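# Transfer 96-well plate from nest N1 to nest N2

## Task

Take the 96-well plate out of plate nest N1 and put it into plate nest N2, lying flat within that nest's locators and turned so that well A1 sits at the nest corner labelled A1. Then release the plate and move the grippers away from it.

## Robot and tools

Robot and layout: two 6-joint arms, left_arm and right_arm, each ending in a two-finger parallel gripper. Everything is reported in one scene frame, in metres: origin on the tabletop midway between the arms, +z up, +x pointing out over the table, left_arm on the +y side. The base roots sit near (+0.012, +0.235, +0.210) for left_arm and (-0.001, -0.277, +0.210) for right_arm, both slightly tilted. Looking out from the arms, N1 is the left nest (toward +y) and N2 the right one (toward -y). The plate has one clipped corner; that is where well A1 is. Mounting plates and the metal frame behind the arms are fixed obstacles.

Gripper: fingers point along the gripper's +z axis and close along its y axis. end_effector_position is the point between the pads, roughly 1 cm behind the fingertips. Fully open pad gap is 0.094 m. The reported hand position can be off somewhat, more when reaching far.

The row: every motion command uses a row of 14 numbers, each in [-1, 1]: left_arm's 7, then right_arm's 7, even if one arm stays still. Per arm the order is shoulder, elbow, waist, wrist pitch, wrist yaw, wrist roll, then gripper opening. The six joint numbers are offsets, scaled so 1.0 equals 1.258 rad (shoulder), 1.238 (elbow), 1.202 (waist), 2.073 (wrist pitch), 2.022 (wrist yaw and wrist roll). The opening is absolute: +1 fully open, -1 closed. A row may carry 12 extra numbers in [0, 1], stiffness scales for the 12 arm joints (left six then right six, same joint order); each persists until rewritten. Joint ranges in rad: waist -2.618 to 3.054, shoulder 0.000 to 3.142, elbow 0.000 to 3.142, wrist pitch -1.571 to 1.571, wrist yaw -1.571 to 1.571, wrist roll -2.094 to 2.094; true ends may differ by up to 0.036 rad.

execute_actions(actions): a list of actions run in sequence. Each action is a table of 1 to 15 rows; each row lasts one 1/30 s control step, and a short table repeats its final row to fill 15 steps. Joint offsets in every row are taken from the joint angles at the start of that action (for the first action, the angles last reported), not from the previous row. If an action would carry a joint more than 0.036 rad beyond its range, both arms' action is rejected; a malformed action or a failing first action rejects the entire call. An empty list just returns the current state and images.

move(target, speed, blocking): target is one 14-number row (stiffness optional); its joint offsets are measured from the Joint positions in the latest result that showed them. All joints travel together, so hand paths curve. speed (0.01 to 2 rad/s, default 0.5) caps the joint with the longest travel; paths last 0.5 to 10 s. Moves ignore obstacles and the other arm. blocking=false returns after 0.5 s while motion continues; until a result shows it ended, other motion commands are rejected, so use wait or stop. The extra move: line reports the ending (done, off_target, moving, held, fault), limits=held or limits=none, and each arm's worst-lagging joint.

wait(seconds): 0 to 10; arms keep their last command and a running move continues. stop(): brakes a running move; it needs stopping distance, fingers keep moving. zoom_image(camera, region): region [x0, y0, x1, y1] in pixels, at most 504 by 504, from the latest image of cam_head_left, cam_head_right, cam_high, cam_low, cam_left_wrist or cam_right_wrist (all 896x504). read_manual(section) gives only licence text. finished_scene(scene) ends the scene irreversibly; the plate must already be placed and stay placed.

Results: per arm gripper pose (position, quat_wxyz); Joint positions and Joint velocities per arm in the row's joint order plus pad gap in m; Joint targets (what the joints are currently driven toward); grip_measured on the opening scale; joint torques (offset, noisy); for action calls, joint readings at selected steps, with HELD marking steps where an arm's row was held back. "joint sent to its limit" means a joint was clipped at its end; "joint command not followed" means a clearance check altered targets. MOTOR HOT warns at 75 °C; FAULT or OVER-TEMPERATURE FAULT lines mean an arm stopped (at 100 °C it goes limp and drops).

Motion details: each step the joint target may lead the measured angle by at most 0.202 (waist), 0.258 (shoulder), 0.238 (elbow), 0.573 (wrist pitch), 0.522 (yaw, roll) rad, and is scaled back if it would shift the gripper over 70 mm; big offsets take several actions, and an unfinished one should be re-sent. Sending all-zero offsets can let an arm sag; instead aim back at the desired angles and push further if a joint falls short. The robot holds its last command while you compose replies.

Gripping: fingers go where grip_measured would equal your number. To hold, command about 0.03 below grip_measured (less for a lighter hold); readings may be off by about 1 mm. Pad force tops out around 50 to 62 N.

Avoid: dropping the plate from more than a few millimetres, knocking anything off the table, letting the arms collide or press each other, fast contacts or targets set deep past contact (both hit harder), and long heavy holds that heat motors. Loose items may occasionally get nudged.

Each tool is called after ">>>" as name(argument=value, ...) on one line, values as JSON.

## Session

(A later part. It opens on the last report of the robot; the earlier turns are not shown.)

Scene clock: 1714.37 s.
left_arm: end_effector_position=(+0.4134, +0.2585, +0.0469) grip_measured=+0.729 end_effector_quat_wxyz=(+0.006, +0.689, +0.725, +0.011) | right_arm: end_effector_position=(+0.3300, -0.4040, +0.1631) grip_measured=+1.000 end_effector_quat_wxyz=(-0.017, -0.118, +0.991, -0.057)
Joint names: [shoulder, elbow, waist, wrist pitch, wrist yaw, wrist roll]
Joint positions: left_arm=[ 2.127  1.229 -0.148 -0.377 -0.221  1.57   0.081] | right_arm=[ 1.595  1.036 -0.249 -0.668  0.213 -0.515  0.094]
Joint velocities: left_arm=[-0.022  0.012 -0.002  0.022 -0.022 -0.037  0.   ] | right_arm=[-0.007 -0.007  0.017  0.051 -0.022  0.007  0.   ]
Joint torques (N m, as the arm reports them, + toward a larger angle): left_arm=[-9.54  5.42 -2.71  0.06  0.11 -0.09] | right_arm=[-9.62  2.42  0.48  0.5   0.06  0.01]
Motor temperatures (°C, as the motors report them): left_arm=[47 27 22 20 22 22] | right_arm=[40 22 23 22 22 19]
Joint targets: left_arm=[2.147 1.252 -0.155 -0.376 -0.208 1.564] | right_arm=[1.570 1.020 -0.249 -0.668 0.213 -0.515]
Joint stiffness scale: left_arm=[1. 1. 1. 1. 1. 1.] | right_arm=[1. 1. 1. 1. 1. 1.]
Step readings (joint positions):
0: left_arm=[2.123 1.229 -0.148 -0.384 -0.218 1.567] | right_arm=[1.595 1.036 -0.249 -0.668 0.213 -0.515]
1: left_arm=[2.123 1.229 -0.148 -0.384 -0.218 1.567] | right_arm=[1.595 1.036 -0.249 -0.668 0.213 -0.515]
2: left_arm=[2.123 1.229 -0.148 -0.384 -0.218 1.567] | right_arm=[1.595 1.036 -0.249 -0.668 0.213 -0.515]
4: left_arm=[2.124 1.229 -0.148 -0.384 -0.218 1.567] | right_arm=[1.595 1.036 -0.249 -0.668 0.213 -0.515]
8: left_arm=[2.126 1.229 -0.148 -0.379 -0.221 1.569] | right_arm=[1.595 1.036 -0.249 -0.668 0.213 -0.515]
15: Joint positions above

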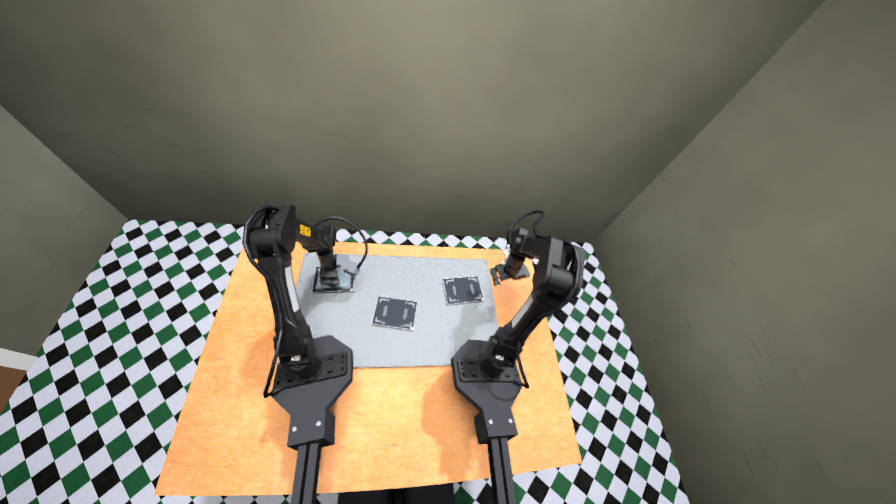

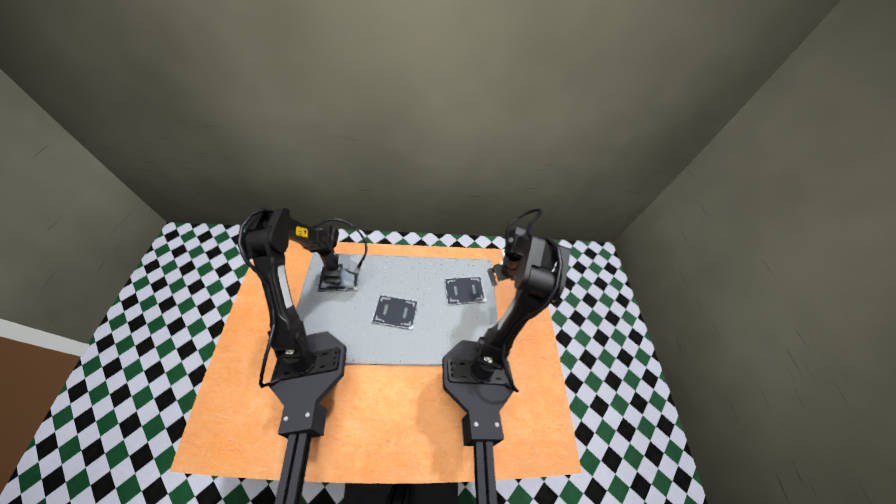

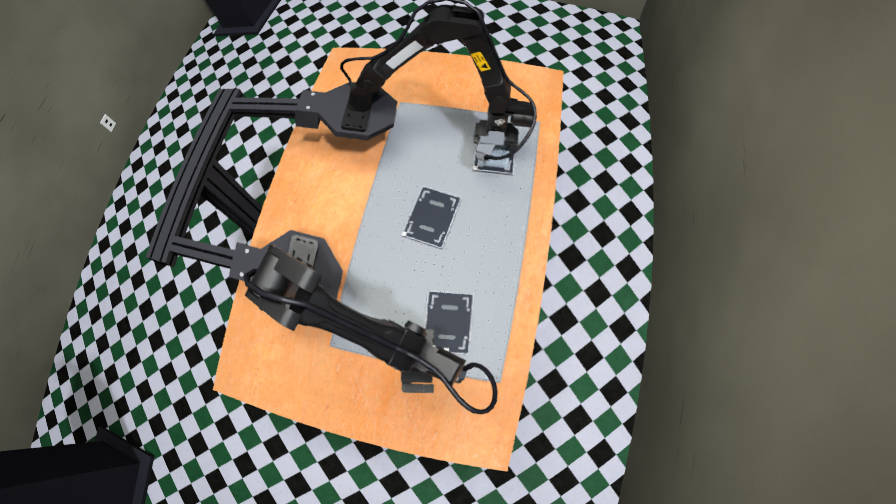

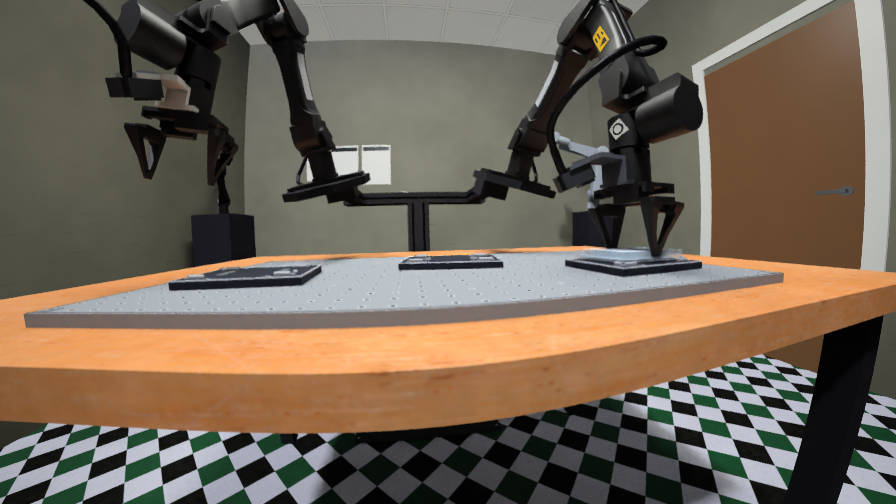

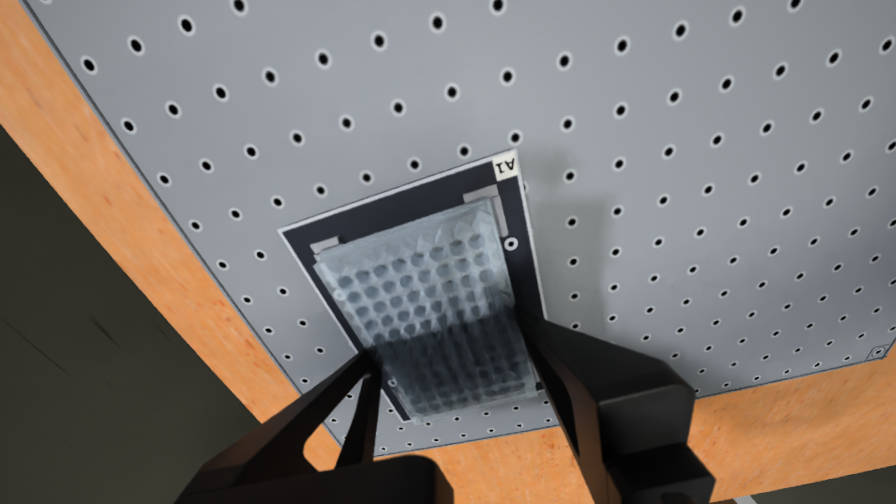

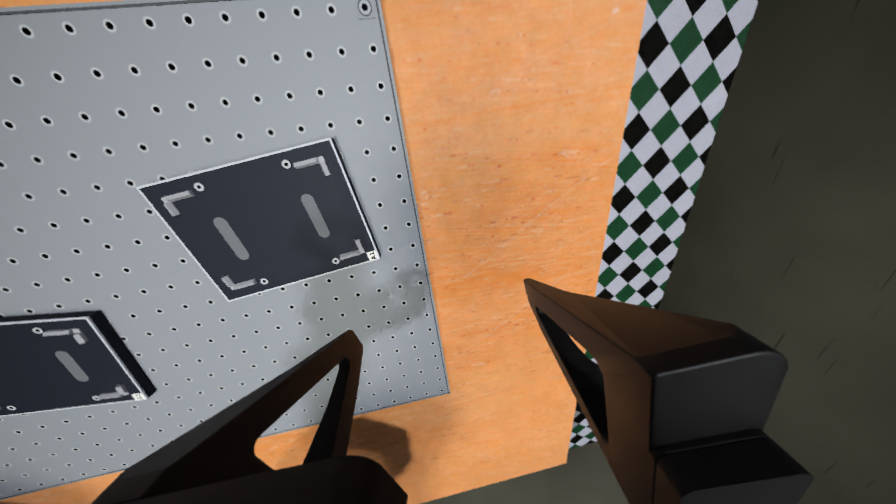

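>>> zoom_image(camera="cam_low", region=[565,240,645,280])

>>> zoom_image(camera="cam_low", region=[640,240,710,280])

>>> zoom_image(camera="cam_left_wrist", region=[430,150,550,260])

>>> zoom_image(camera="cam_left_wrist", region=[280,200,400,300])

Region (565, 240, 645, 280) of cam_low's 896x504 image, scaled by 6.300, with more detail than that image has.

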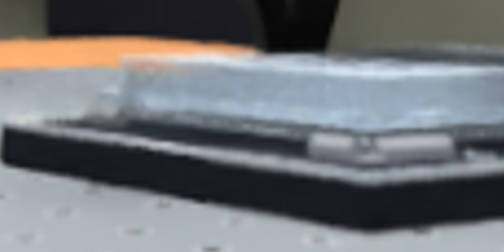

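Region (640, 240, 710, 280) of cam_low's 896x504 image, scaled by 7.200, with more detail than that image has; it fills the top 288 rows of this view, and the rest is white.

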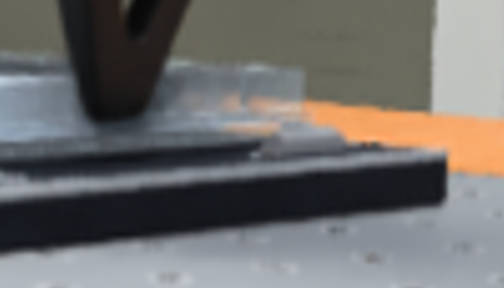

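Region (430, 150, 550, 260) of cam_left_wrist's 896x504 image, scaled by 4.200, with more detail than that image has; it fills the top 462 rows of this view, and the rest is white.

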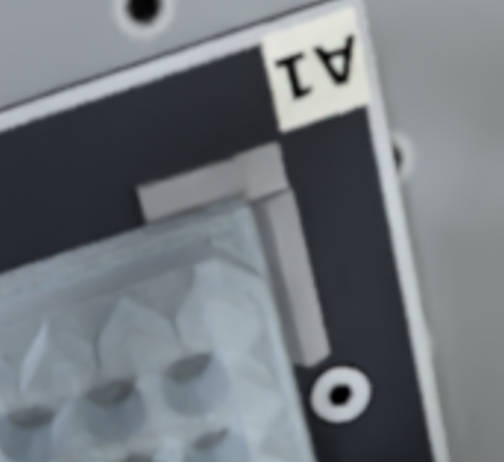

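Region (280, 200, 400, 300) of cam_left_wrist's 896x504 image, scaled by 4.200, with more detail than that image has.

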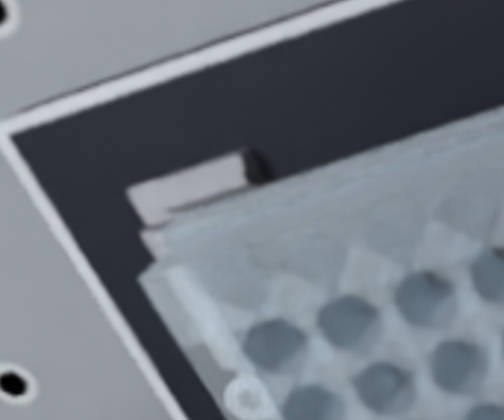

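>>> execute_actions(actions=[[[0.016,0.018,-0.006,-0.003,0.006,-0.001,0.70,-0.02,-0.013,0,0,0,0,1],[0.016,0.018,-0.006,-0.006,0.006,-0.001,0.70,-0.02,-0.013,0,0,0,0,1],[0.016,0.018,-0.006,-0.008,0.006,-0.001,0.70,-0.02,-0.013,0,0,0,0,1],[0.016,0.018,-0.006,-0.009,0.006,-0.001,0.70,-0.02,-0.013,0,0,0,0,1],[0.016,0.018,-0.006,-0.0095,0.006,-0.001,0.70,-0.02,-0.013,0,0,0,0,1],[0.016,0.018,-0.006,-0.010,0.006,-0.001,0.70,-0.02,-0.013,0,0,0,0,1],[0.016,0.018,-0.006,-0.0105,0.006,-0.001,0.70,-0.02,-0.013,0,0,0,0,1],[0.016,0.018,-0.006,-0.011,0.006,-0.001,0.70,-0.02,-0.013,0,0,0,0,1],[0.016,0.018,-0.006,-0.0115,0.006,-0.001,0.70,-0.02,-0.013,0,0,0,0,1],[0.016,0.018,-0.006,-0.012,0.006,-0.001,0.70,-0.02,-0.013,0,0,0,0,1],[0.016,0.018,-0.006,-0.0125,0.006,-0.001,0.70,-0.02,-0.013,0,0,0,0,1],[0.016,0.018,-0.006,-0.013,0.006,-0.001,0.70,-0.02,-0.013,0,0,0,0,1],[0.016,0.018,-0.006,-0.013,0.006,-0.001,0.70,-0.02,-0.013,0,0,0,0,1],[0.016,0.018,-0.006,-0.013,0.006,-0.001,0.70,-0.02,-0.013,0,0,0,0,1],[0.016,0.018,-0.006,-0.013,0.006,-0.001,0.70,-0.02,-0.013,0,0,0,0,1]]])

Scene clock: 1743.93 s.
left_arm: end_effector_position=(+0.4134, +0.2585, +0.0469) grip_measured=+0.729 end_effector_quat_wxyz=(+0.006, +0.690, +0.724, +0.011) | right_arm: end_effector_position=(+0.3300, -0.4040, +0.1631) grip_measured=+1.000 end_effector_quat_wxyz=(-0.017, -0.118, +0.991, -0.057)
Joint names: [shoulder, elbow, waist, wrist pitch, wrist yaw, wrist roll]
Joint positions: left_arm=[ 2.127  1.229 -0.148 -0.377 -0.221  1.571  0.081] | right_arm=[ 1.595  1.036 -0.249 -0.668  0.213 -0.515  0.094]
Joint velocities: left_arm=[ 0.002 -0.002 -0.002  0.037  0.007 -0.037 -0.001] | right_arm=[ 0.012  0.002 -0.012  0.037  0.037  0.051  0.   ]
Joint torques (N m, as the arm reports them, + toward a larger angle): left_arm=[-9.54  5.42 -2.72 -0.2   0.1  -0.07] | right_arm=[-9.6   2.44  0.49  0.51  0.07  0.02]
Motor temperatures (°C, as the motors report them): left_arm=[47 27 22 20 22 22] | right_arm=[40 22 23 22 22 19]
Joint targets: left_arm=[2.147 1.252 -0.155 -0.404 -0.209 1.568] | right_arm=[1.570 1.020 -0.249 -0.668 0.213 -0.515]
Joint stiffness scale: left_arm=[1. 1. 1. 1. 1. 1.] | right_arm=[1. 1. 1. 1. 1. 1.]
Step readings (joint positions):
0: left_arm=[2.127 1.229 -0.148 -0.377 -0.221 1.570] | right_arm=[1.595 1.036 -0.249 -0.668 0.213 -0.515]
1: left_arm=[2.127 1.229 -0.148 -0.377 -0.221 1.571] | right_arm=[1.595 1.036 -0.249 -0.668 0.213 -0.515]
2: left_arm=[2.127 1.229 -0.148 -0.377 -0.221 1.571] | right_arm=[1.595 1.036 -0.249 -0.668 0.213 -0.515]
4: left_arm=[2.127 1.229 -0.148 -0.377 -0.221 1.571] | right_arm=[1.595 1.036 -0.249 -0.668 0.213 -0.515]
8: left_arm=[2.127 1.229 -0.148 -0.377 -0.221 1.571] | right_arm=[1.595 1.036 -0.249 -0.668 0.213 -0.515]
15: Joint positions above

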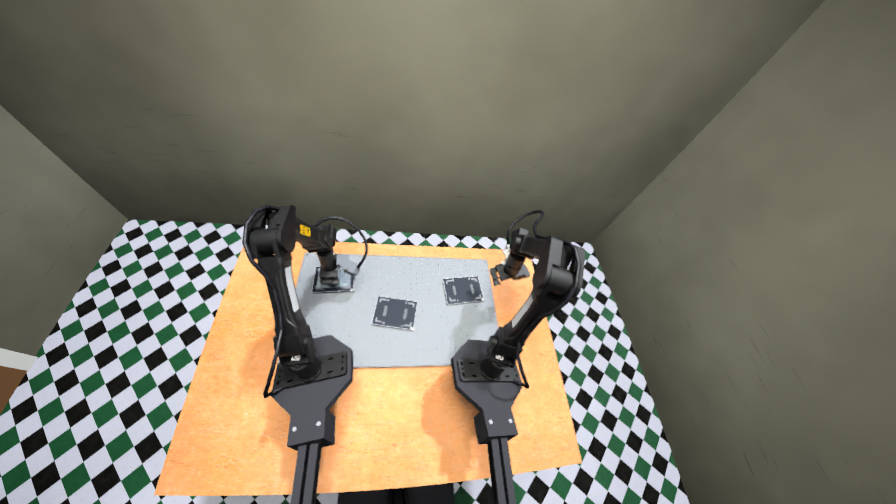

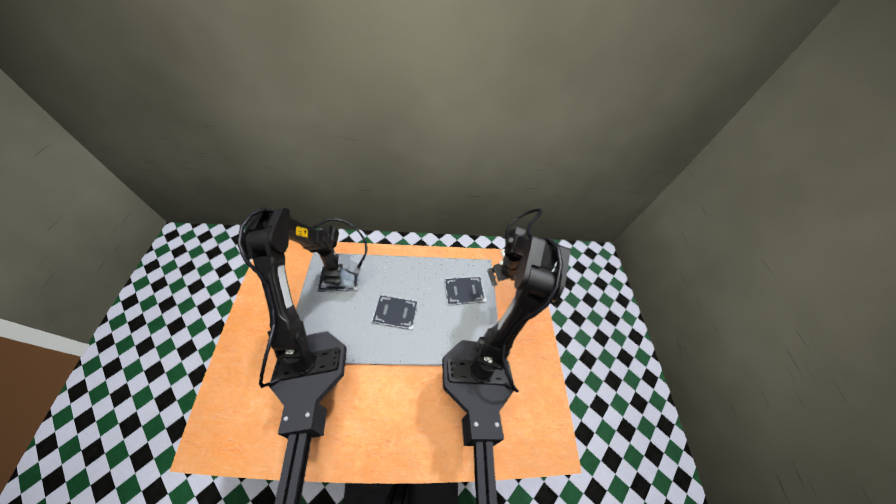

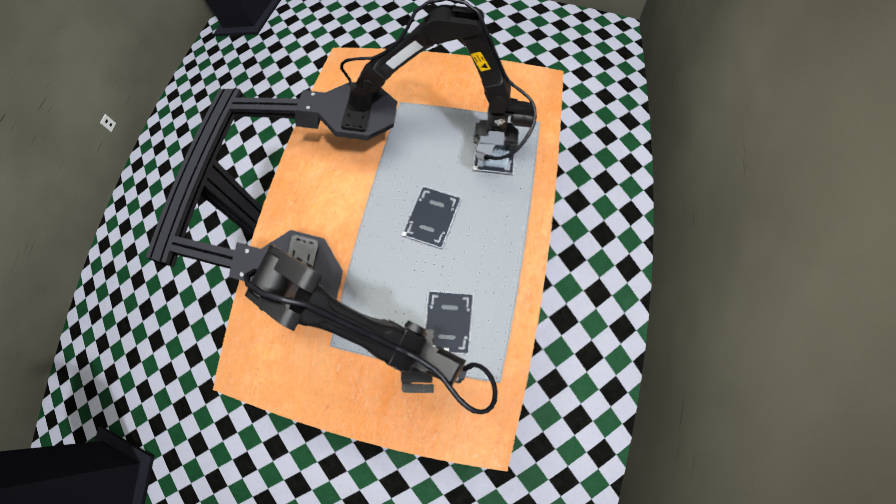

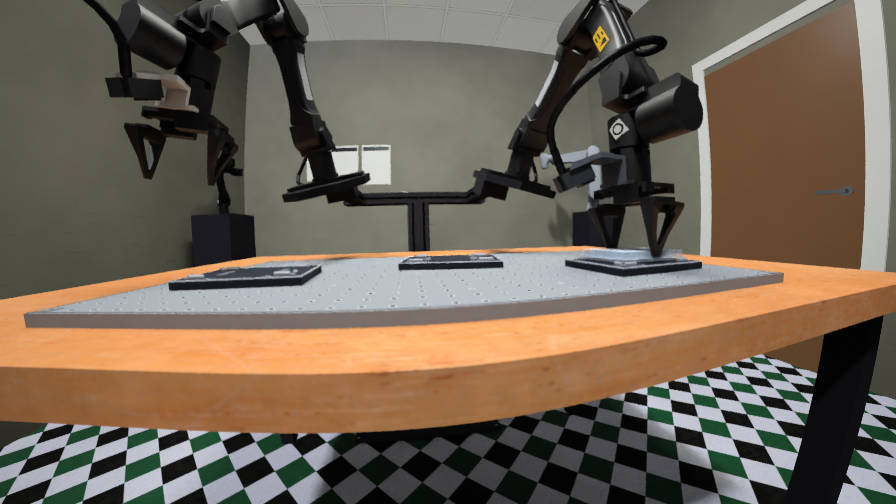

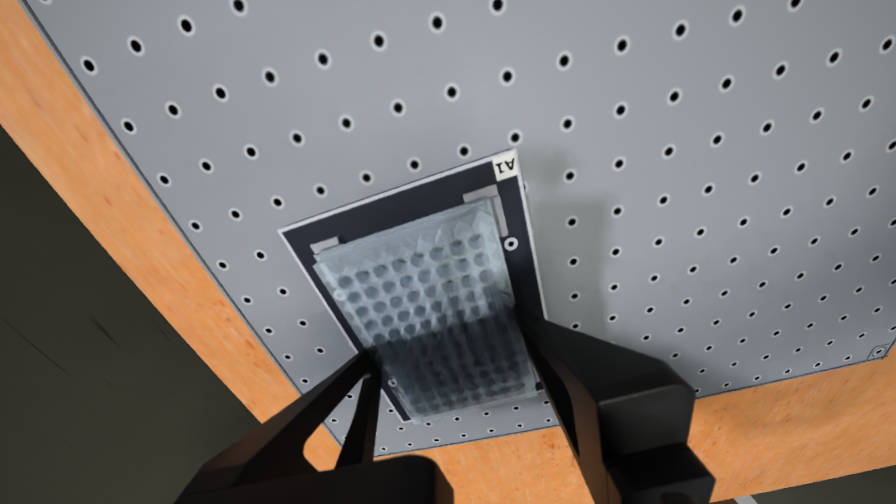

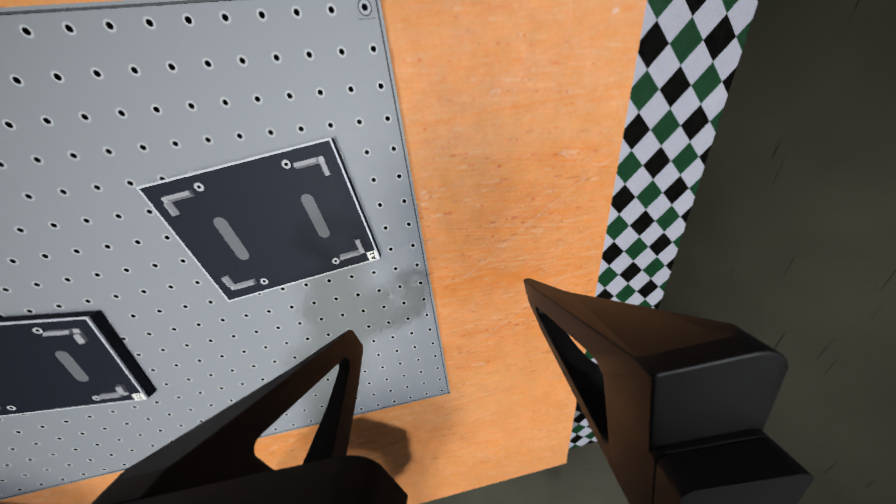

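>>> execute_actions(actions=[[[0.014,0.018,-0.006,-0.013,0.006,-0.001,0.70,-0.02,-0.013,0,0,0,0,1],[0.014,0.018,-0.006,-0.015,0.006,-0.001,0.70,-0.02,-0.013,0,0,0,0,1],[0.014,0.018,-0.006,-0.017,0.006,-0.001,0.70,-0.02,-0.013,0,0,0,0,1],[0.014,0.018,-0.006,-0.019,0.006,-0.001,0.70,-0.02,-0.013,0,0,0,0,1],[0.014,0.018,-0.006,-0.020,0.006,-0.001,0.70,-0.02,-0.013,0,0,0,0,1],[0.014,0.018,-0.006,-0.021,0.006,-0.001,0.70,-0.02,-0.013,0,0,0,0,1],[0.014,0.018,-0.006,-0.022,0.006,-0.001,0.70,-0.02,-0.013,0,0,0,0,1],[0.014,0.018,-0.006,-0.023,0.006,-0.001,0.70,-0.02,-0.013,0,0,0,0,1],[0.014,0.018,-0.006,-0.024,0.006,-0.001,0.70,-0.02,-0.013,0,0,0,0,1],[0.014,0.018,-0.006,-0.025,0.006,-0.001,0.70,-0.02,-0.013,0,0,0,0,1],[0.014,0.018,-0.006,-0.026,0.006,-0.001,0.70,-0.02,-0.013,0,0,0,0,1],[0.014,0.018,-0.006,-0.027,0.006,-0.001,0.70,-0.02,-0.013,0,0,0,0,1],[0.014,0.018,-0.006,-0.028,0.006,-0.001,0.70,-0.02,-0.013,0,0,0,0,1],[0.014,0.018,-0.006,-0.029,0.006,-0.001,0.70,-0.02,-0.013,0,0,0,0,1],[0.014,0.018,-0.006,-0.030,0.006,-0.001,0.70,-0.02,-0.013,0,0,0,0,1]]])

Scene clock: 1761.20 s.
left_arm: end_effector_position=(+0.4130, +0.2585, +0.0469) grip_measured=+0.729 end_effector_quat_wxyz=(+0.005, +0.690, +0.724, +0.011) | right_arm: end_effector_position=(+0.3300, -0.4040, +0.1631) grip_measured=+1.000 end_effector_quat_wxyz=(-0.017, -0.118, +0.991, -0.057)
Joint names: [shoulder, elbow, waist, wrist pitch, wrist yaw, wrist roll]
Joint positions: left_arm=[ 2.127  1.229 -0.148 -0.378 -0.221  1.572  0.081] | right_arm=[ 1.595  1.036 -0.249 -0.668  0.213 -0.515  0.094]
Joint velocities: left_arm=[-0.007 -0.037  0.007 -0.022  0.022 -0.007  0.   ] | right_arm=[-0.017  0.002 -0.002 -0.007  0.007 -0.037  0.   ]
Joint torques (N m, as the arm reports them, + toward a larger angle): left_arm=[-9.75  5.42 -2.71 -0.52  0.1  -0.06] | right_arm=[-9.6   2.48  0.47  0.49  0.07  0.02]
Motor temperatures (°C, as the motors report them): left_arm=[47 27 22 20 22 22] | right_arm=[40 22 23 22 22 19]
Joint targets: left_arm=[2.145 1.252 -0.155 -0.439 -0.209 1.569] | right_arm=[1.570 1.020 -0.249 -0.668 0.213 -0.515]
Joint stiffness scale: left_arm=[1. 1. 1. 1. 1. 1.] | right_arm=[1. 1. 1. 1. 1. 1.]
Step readings (joint positions):
0: left_arm=[2.127 1.229 -0.148 -0.377 -0.221 1.571] | right_arm=[1.595 1.036 -0.249 -0.668 0.213 -0.515]
1: left_arm=[2.127 1.229 -0.148 -0.377 -0.221 1.572] | right_arm=[1.595 1.036 -0.249 -0.668 0.213 -0.515]
2: left_arm=[2.127 1.229 -0.148 -0.377 -0.221 1.572] | right_arm=[1.595 1.036 -0.249 -0.668 0.213 -0.515]
4: left_arm=[2.127 1.229 -0.148 -0.377 -0.221 1.572] | right_arm=[1.595 1.036 -0.249 -0.668 0.213 -0.515]
8: left_arm=[2.127 1.229 -0.148 -0.378 -0.221 1.572] | right_arm=[1.595 1.036 -0.249 -0.668 0.213 -0.515]
15: Joint positions above

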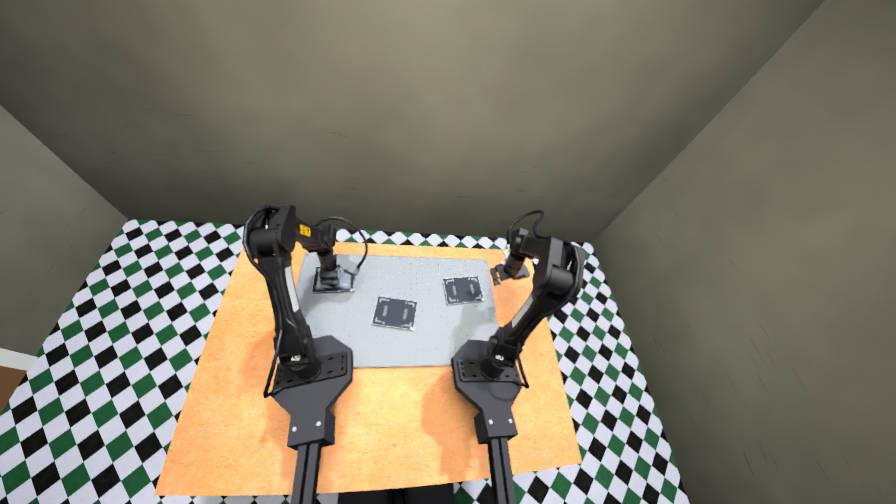

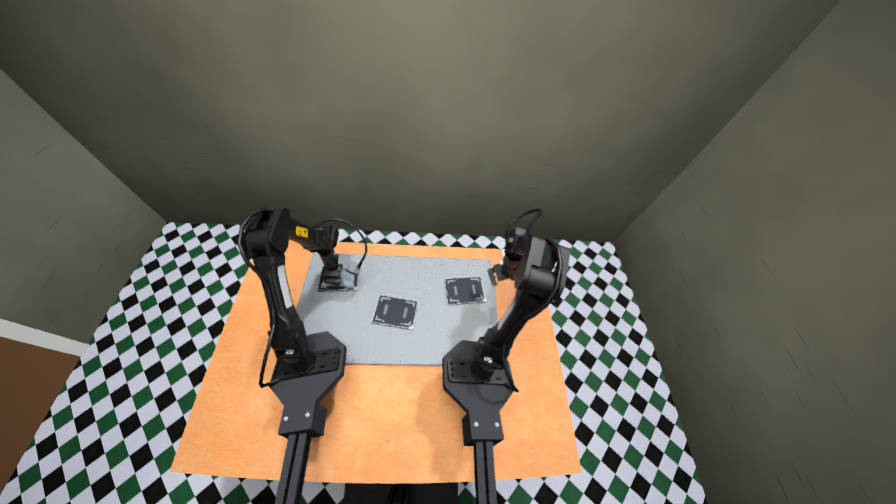

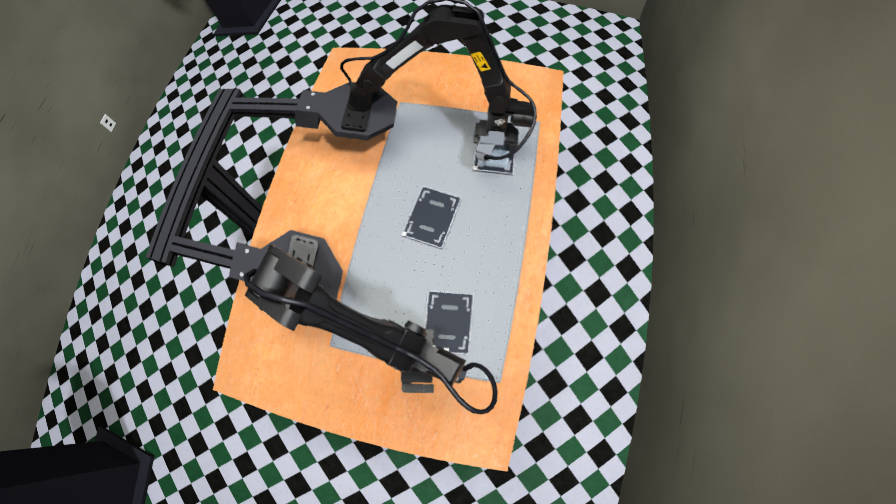

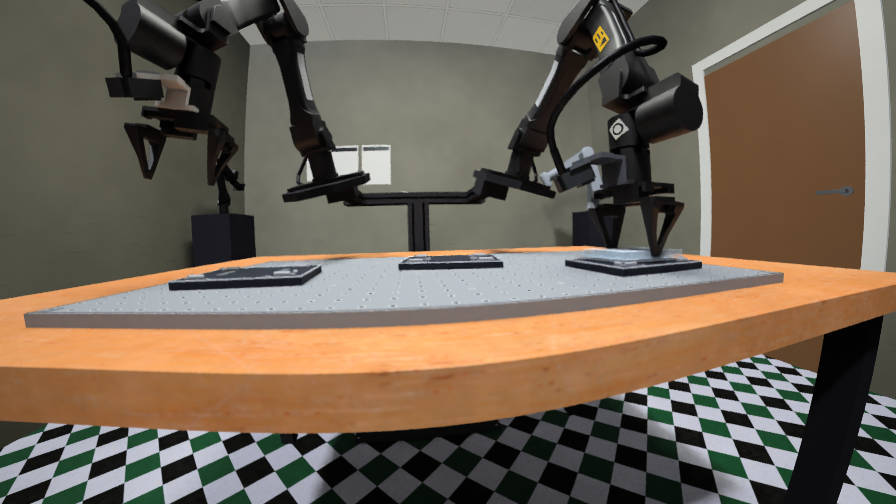

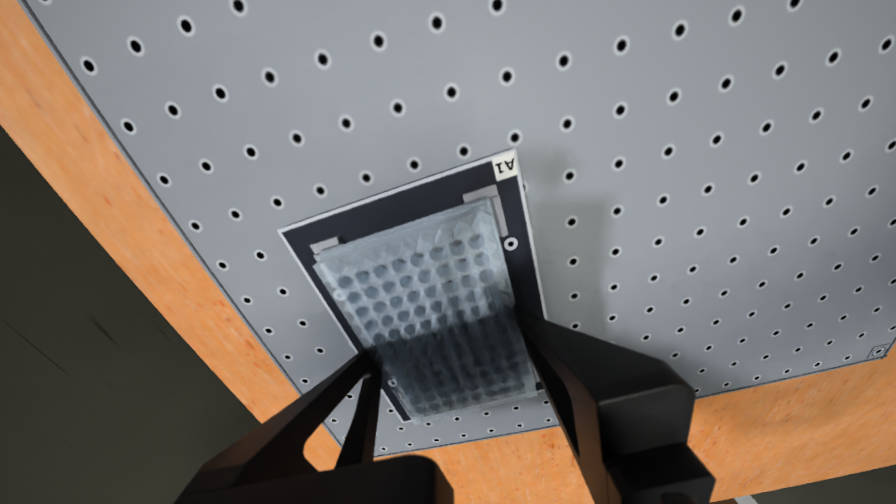

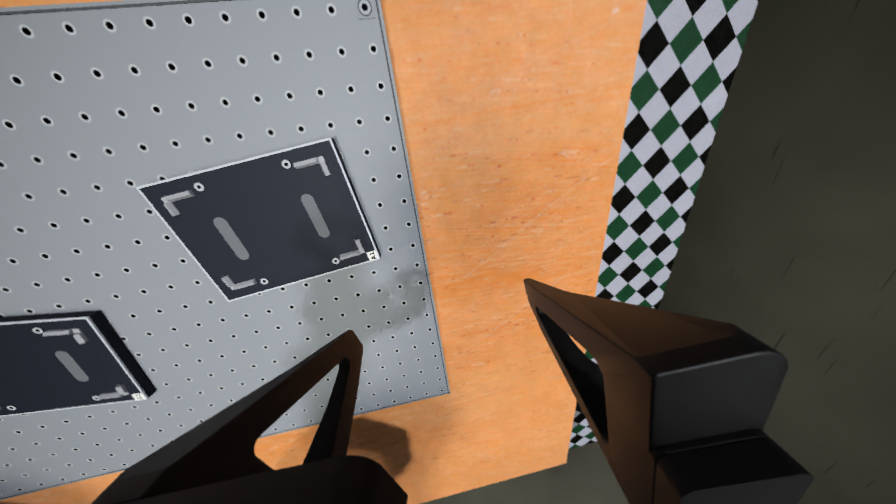

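>>> zoom_image(camera="cam_left_wrist", region=[490,340,570,420])

>>> zoom_image(camera="cam_left_wrist", region=[450,170,530,250])

>>> zoom_image(camera="cam_low", region=[590,245,690,275])

Region (490, 340, 570, 420) of cam_left_wrist's 896x504 image, scaled by 6.300, with more detail than that image has.

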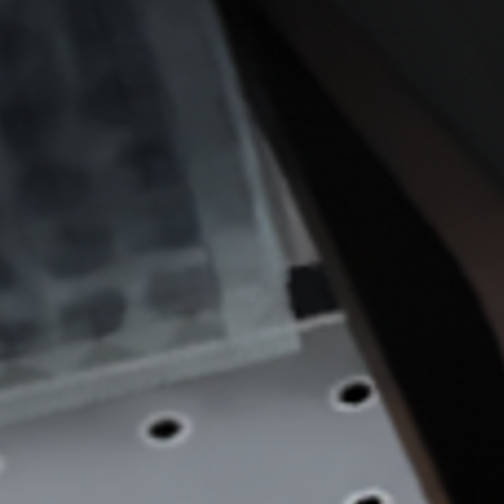

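Region (450, 170, 530, 250) of cam_left_wrist's 896x504 image, scaled by 6.300, with more detail than that image has.

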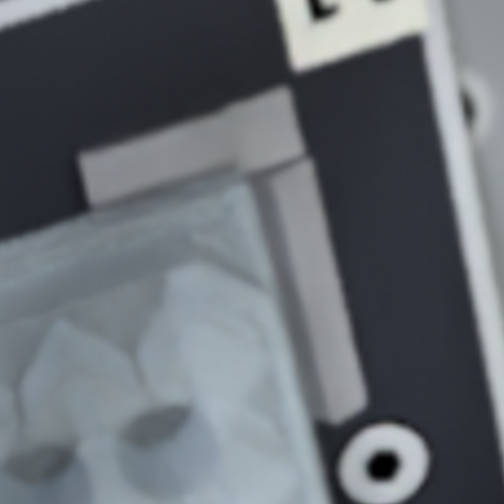

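Region (590, 245, 690, 275) of cam_low's 896x504 image, scaled by 5.040, with more detail than that image has; it fills the top 151 rows of this view, and the rest is white.

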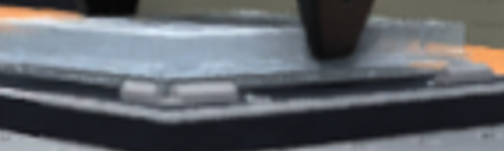

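>>> execute_actions(actions=[[[0.012,0.018,-0.006,-0.028,0.006,0.001,0.70,-0.02,-0.013,0,0,0,0,1],[0.009,0.018,-0.006,-0.028,0.006,0.001,0.70,-0.02,-0.013,0,0,0,0,1],[0.006,0.018,-0.006,-0.028,0.006,0.002,0.70,-0.02,-0.013,0,0,0,0,1],[0.003,0.018,-0.006,-0.028,0.006,0.002,0.70,-0.02,-0.013,0,0,0,0,1],[0.0,0.018,-0.006,-0.028,0.006,0.002,0.70,-0.02,-0.013,0,0,0,0,1],[-0.003,0.018,-0.006,-0.028,0.006,0.002,0.70,-0.02,-0.013,0,0,0,0,1],[-0.006,0.018,-0.006,-0.028,0.006,0.002,0.70,-0.02,-0.013,0,0,0,0,1],[-0.008,0.018,-0.006,-0.028,0.006,0.002,0.70,-0.02,-0.013,0,0,0,0,1],[-0.010,0.018,-0.006,-0.028,0.006,0.002,0.70,-0.02,-0.013,0,0,0,0,1],[-0.012,0.018,-0.006,-0.028,0.006,0.002,0.70,-0.02,-0.013,0,0,0,0,1],[-0.013,0.018,-0.006,-0.028,0.006,0.002,0.70,-0.02,-0.013,0,0,0,0,1],[-0.014,0.018,-0.006,-0.028,0.006,0.002,0.70,-0.02,-0.013,0,0,0,0,1],[-0.015,0.018,-0.006,-0.028,0.006,0.002,0.70,-0.02,-0.013,0,0,0,0,1],[-0.016,0.018,-0.006,-0.028,0.006,0.002,0.70,-0.02,-0.013,0,0,0,0,1],[-0.017,0.018,-0.006,-0.028,0.006,0.002,0.70,-0.02,-0.013,0,0,0,0,1]]])

Scene clock: 1784.80 s.
left_arm: end_effector_position=(+0.4129, +0.2585, +0.0469) grip_measured=+0.729 end_effector_quat_wxyz=(+0.005, +0.691, +0.723, +0.011) | right_arm: end_effector_position=(+0.3300, -0.4040, +0.1631) grip_measured=+1.000 end_effector_quat_wxyz=(-0.017, -0.118, +0.991, -0.057)
Joint names: [shoulder, elbow, waist, wrist pitch, wrist yaw, wrist roll]
Joint positions: left_arm=[ 2.127  1.229 -0.148 -0.379 -0.221  1.575  0.081] | right_arm=[ 1.595  1.036 -0.249 -0.668  0.213 -0.515  0.094]
Joint velocities: left_arm=[-0.012 -0.002 -0.007 -0.007 -0.022  0.022  0.   ] | right_arm=[-0.017  0.002 -0.007 -0.037  0.037  0.007  0.   ]
Joint torques (N m, as the arm reports them, + toward a larger angle): left_arm=[-12.99   5.41  -2.71  -0.49   0.1   -0.04] | right_arm=[-9.63  2.44  0.5   0.49  0.07  0.01]
Motor temperatures (°C, as the motors report them): left_arm=[47 27 22 20 22 22] | right_arm=[40 22 23 22 22 19]
Joint targets: left_arm=[2.106 1.252 -0.155 -0.436 -0.209 1.576] | right_arm=[1.570 1.020 -0.249 -0.668 0.213 -0.515]
Joint stiffness scale: left_arm=[1. 1. 1. 1. 1. 1.] | right_arm=[1. 1. 1. 1. 1. 1.]
Step readings (joint positions):
0: left_arm=[2.127 1.229 -0.148 -0.378 -0.221 1.572] | right_arm=[1.595 1.036 -0.249 -0.668 0.213 -0.515]
1: left_arm=[2.127 1.229 -0.148 -0.378 -0.221 1.572] | right_arm=[1.595 1.036 -0.249 -0.668 0.213 -0.515]
2: left_arm=[2.127 1.229 -0.148 -0.378 -0.221 1.573] | right_arm=[1.595 1.036 -0.249 -0.668 0.213 -0.515]
4: left_arm=[2.127 1.229 -0.148 -0.378 -0.221 1.574] | right_arm=[1.595 1.036 -0.249 -0.668 0.213 -0.515]
8: left_arm=[2.127 1.229 -0.148 -0.379 -0.221 1.575] | right_arm=[1.595 1.036 -0.249 -0.668 0.213 -0.515]
15: Joint positions above

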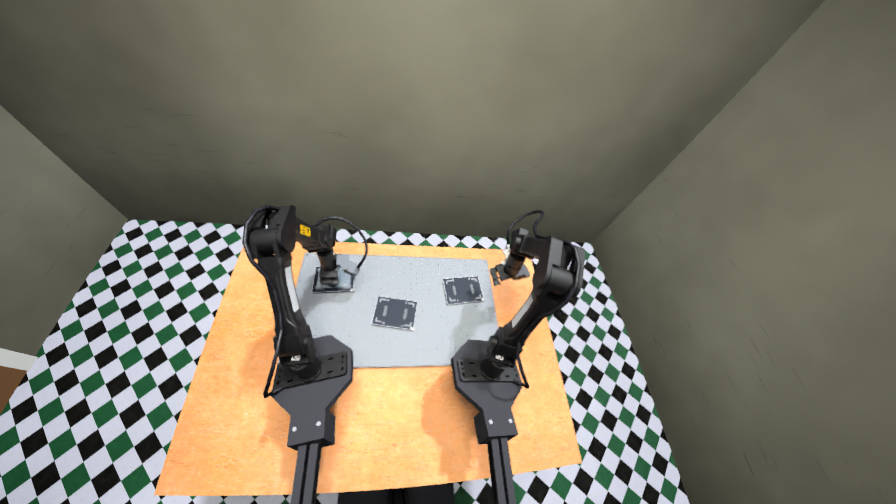

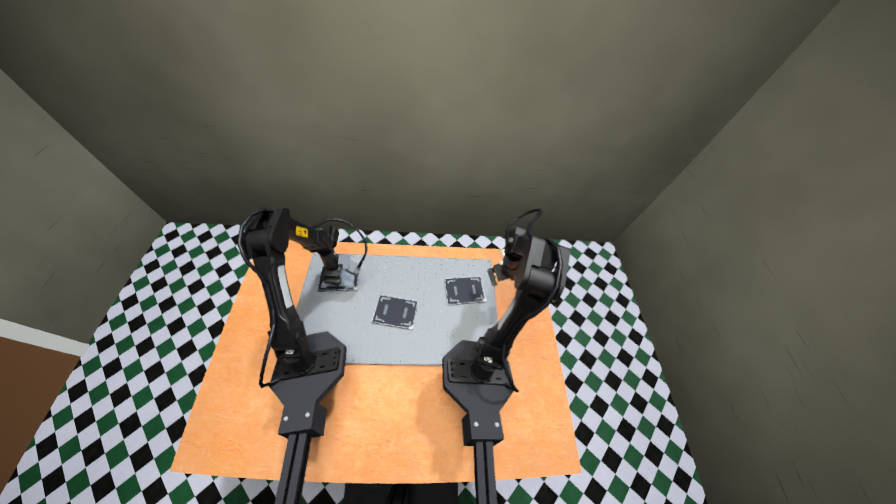

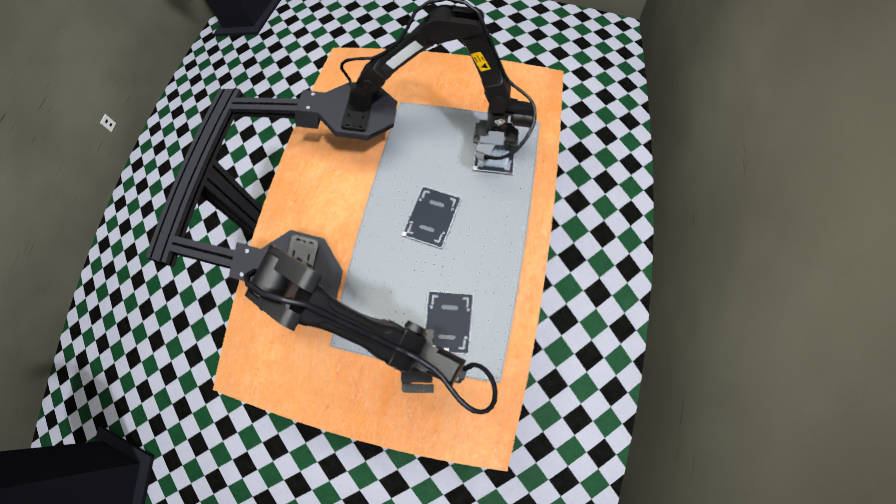

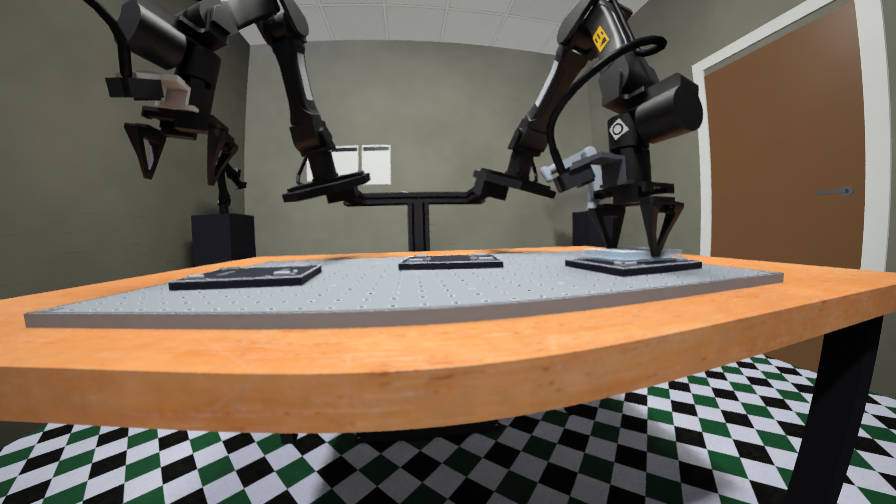

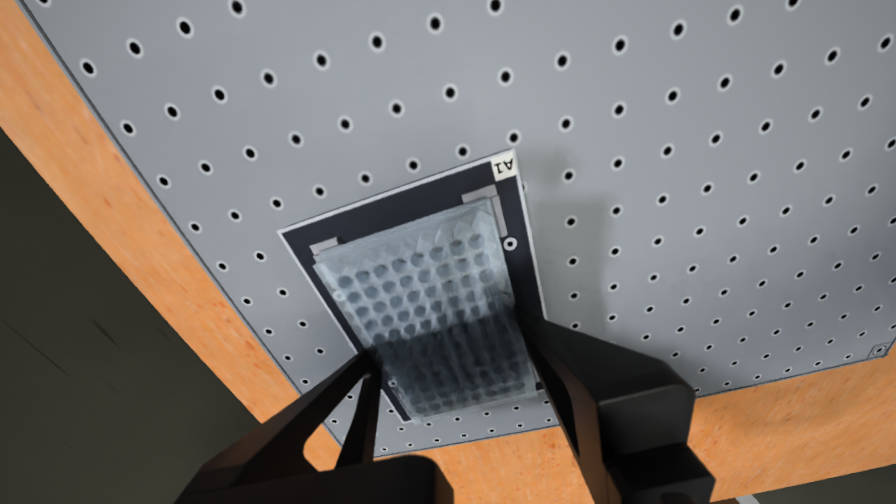

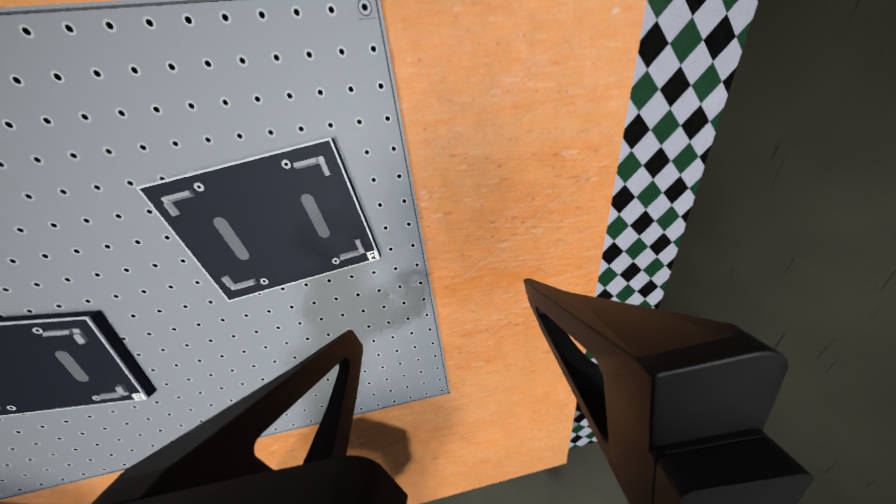

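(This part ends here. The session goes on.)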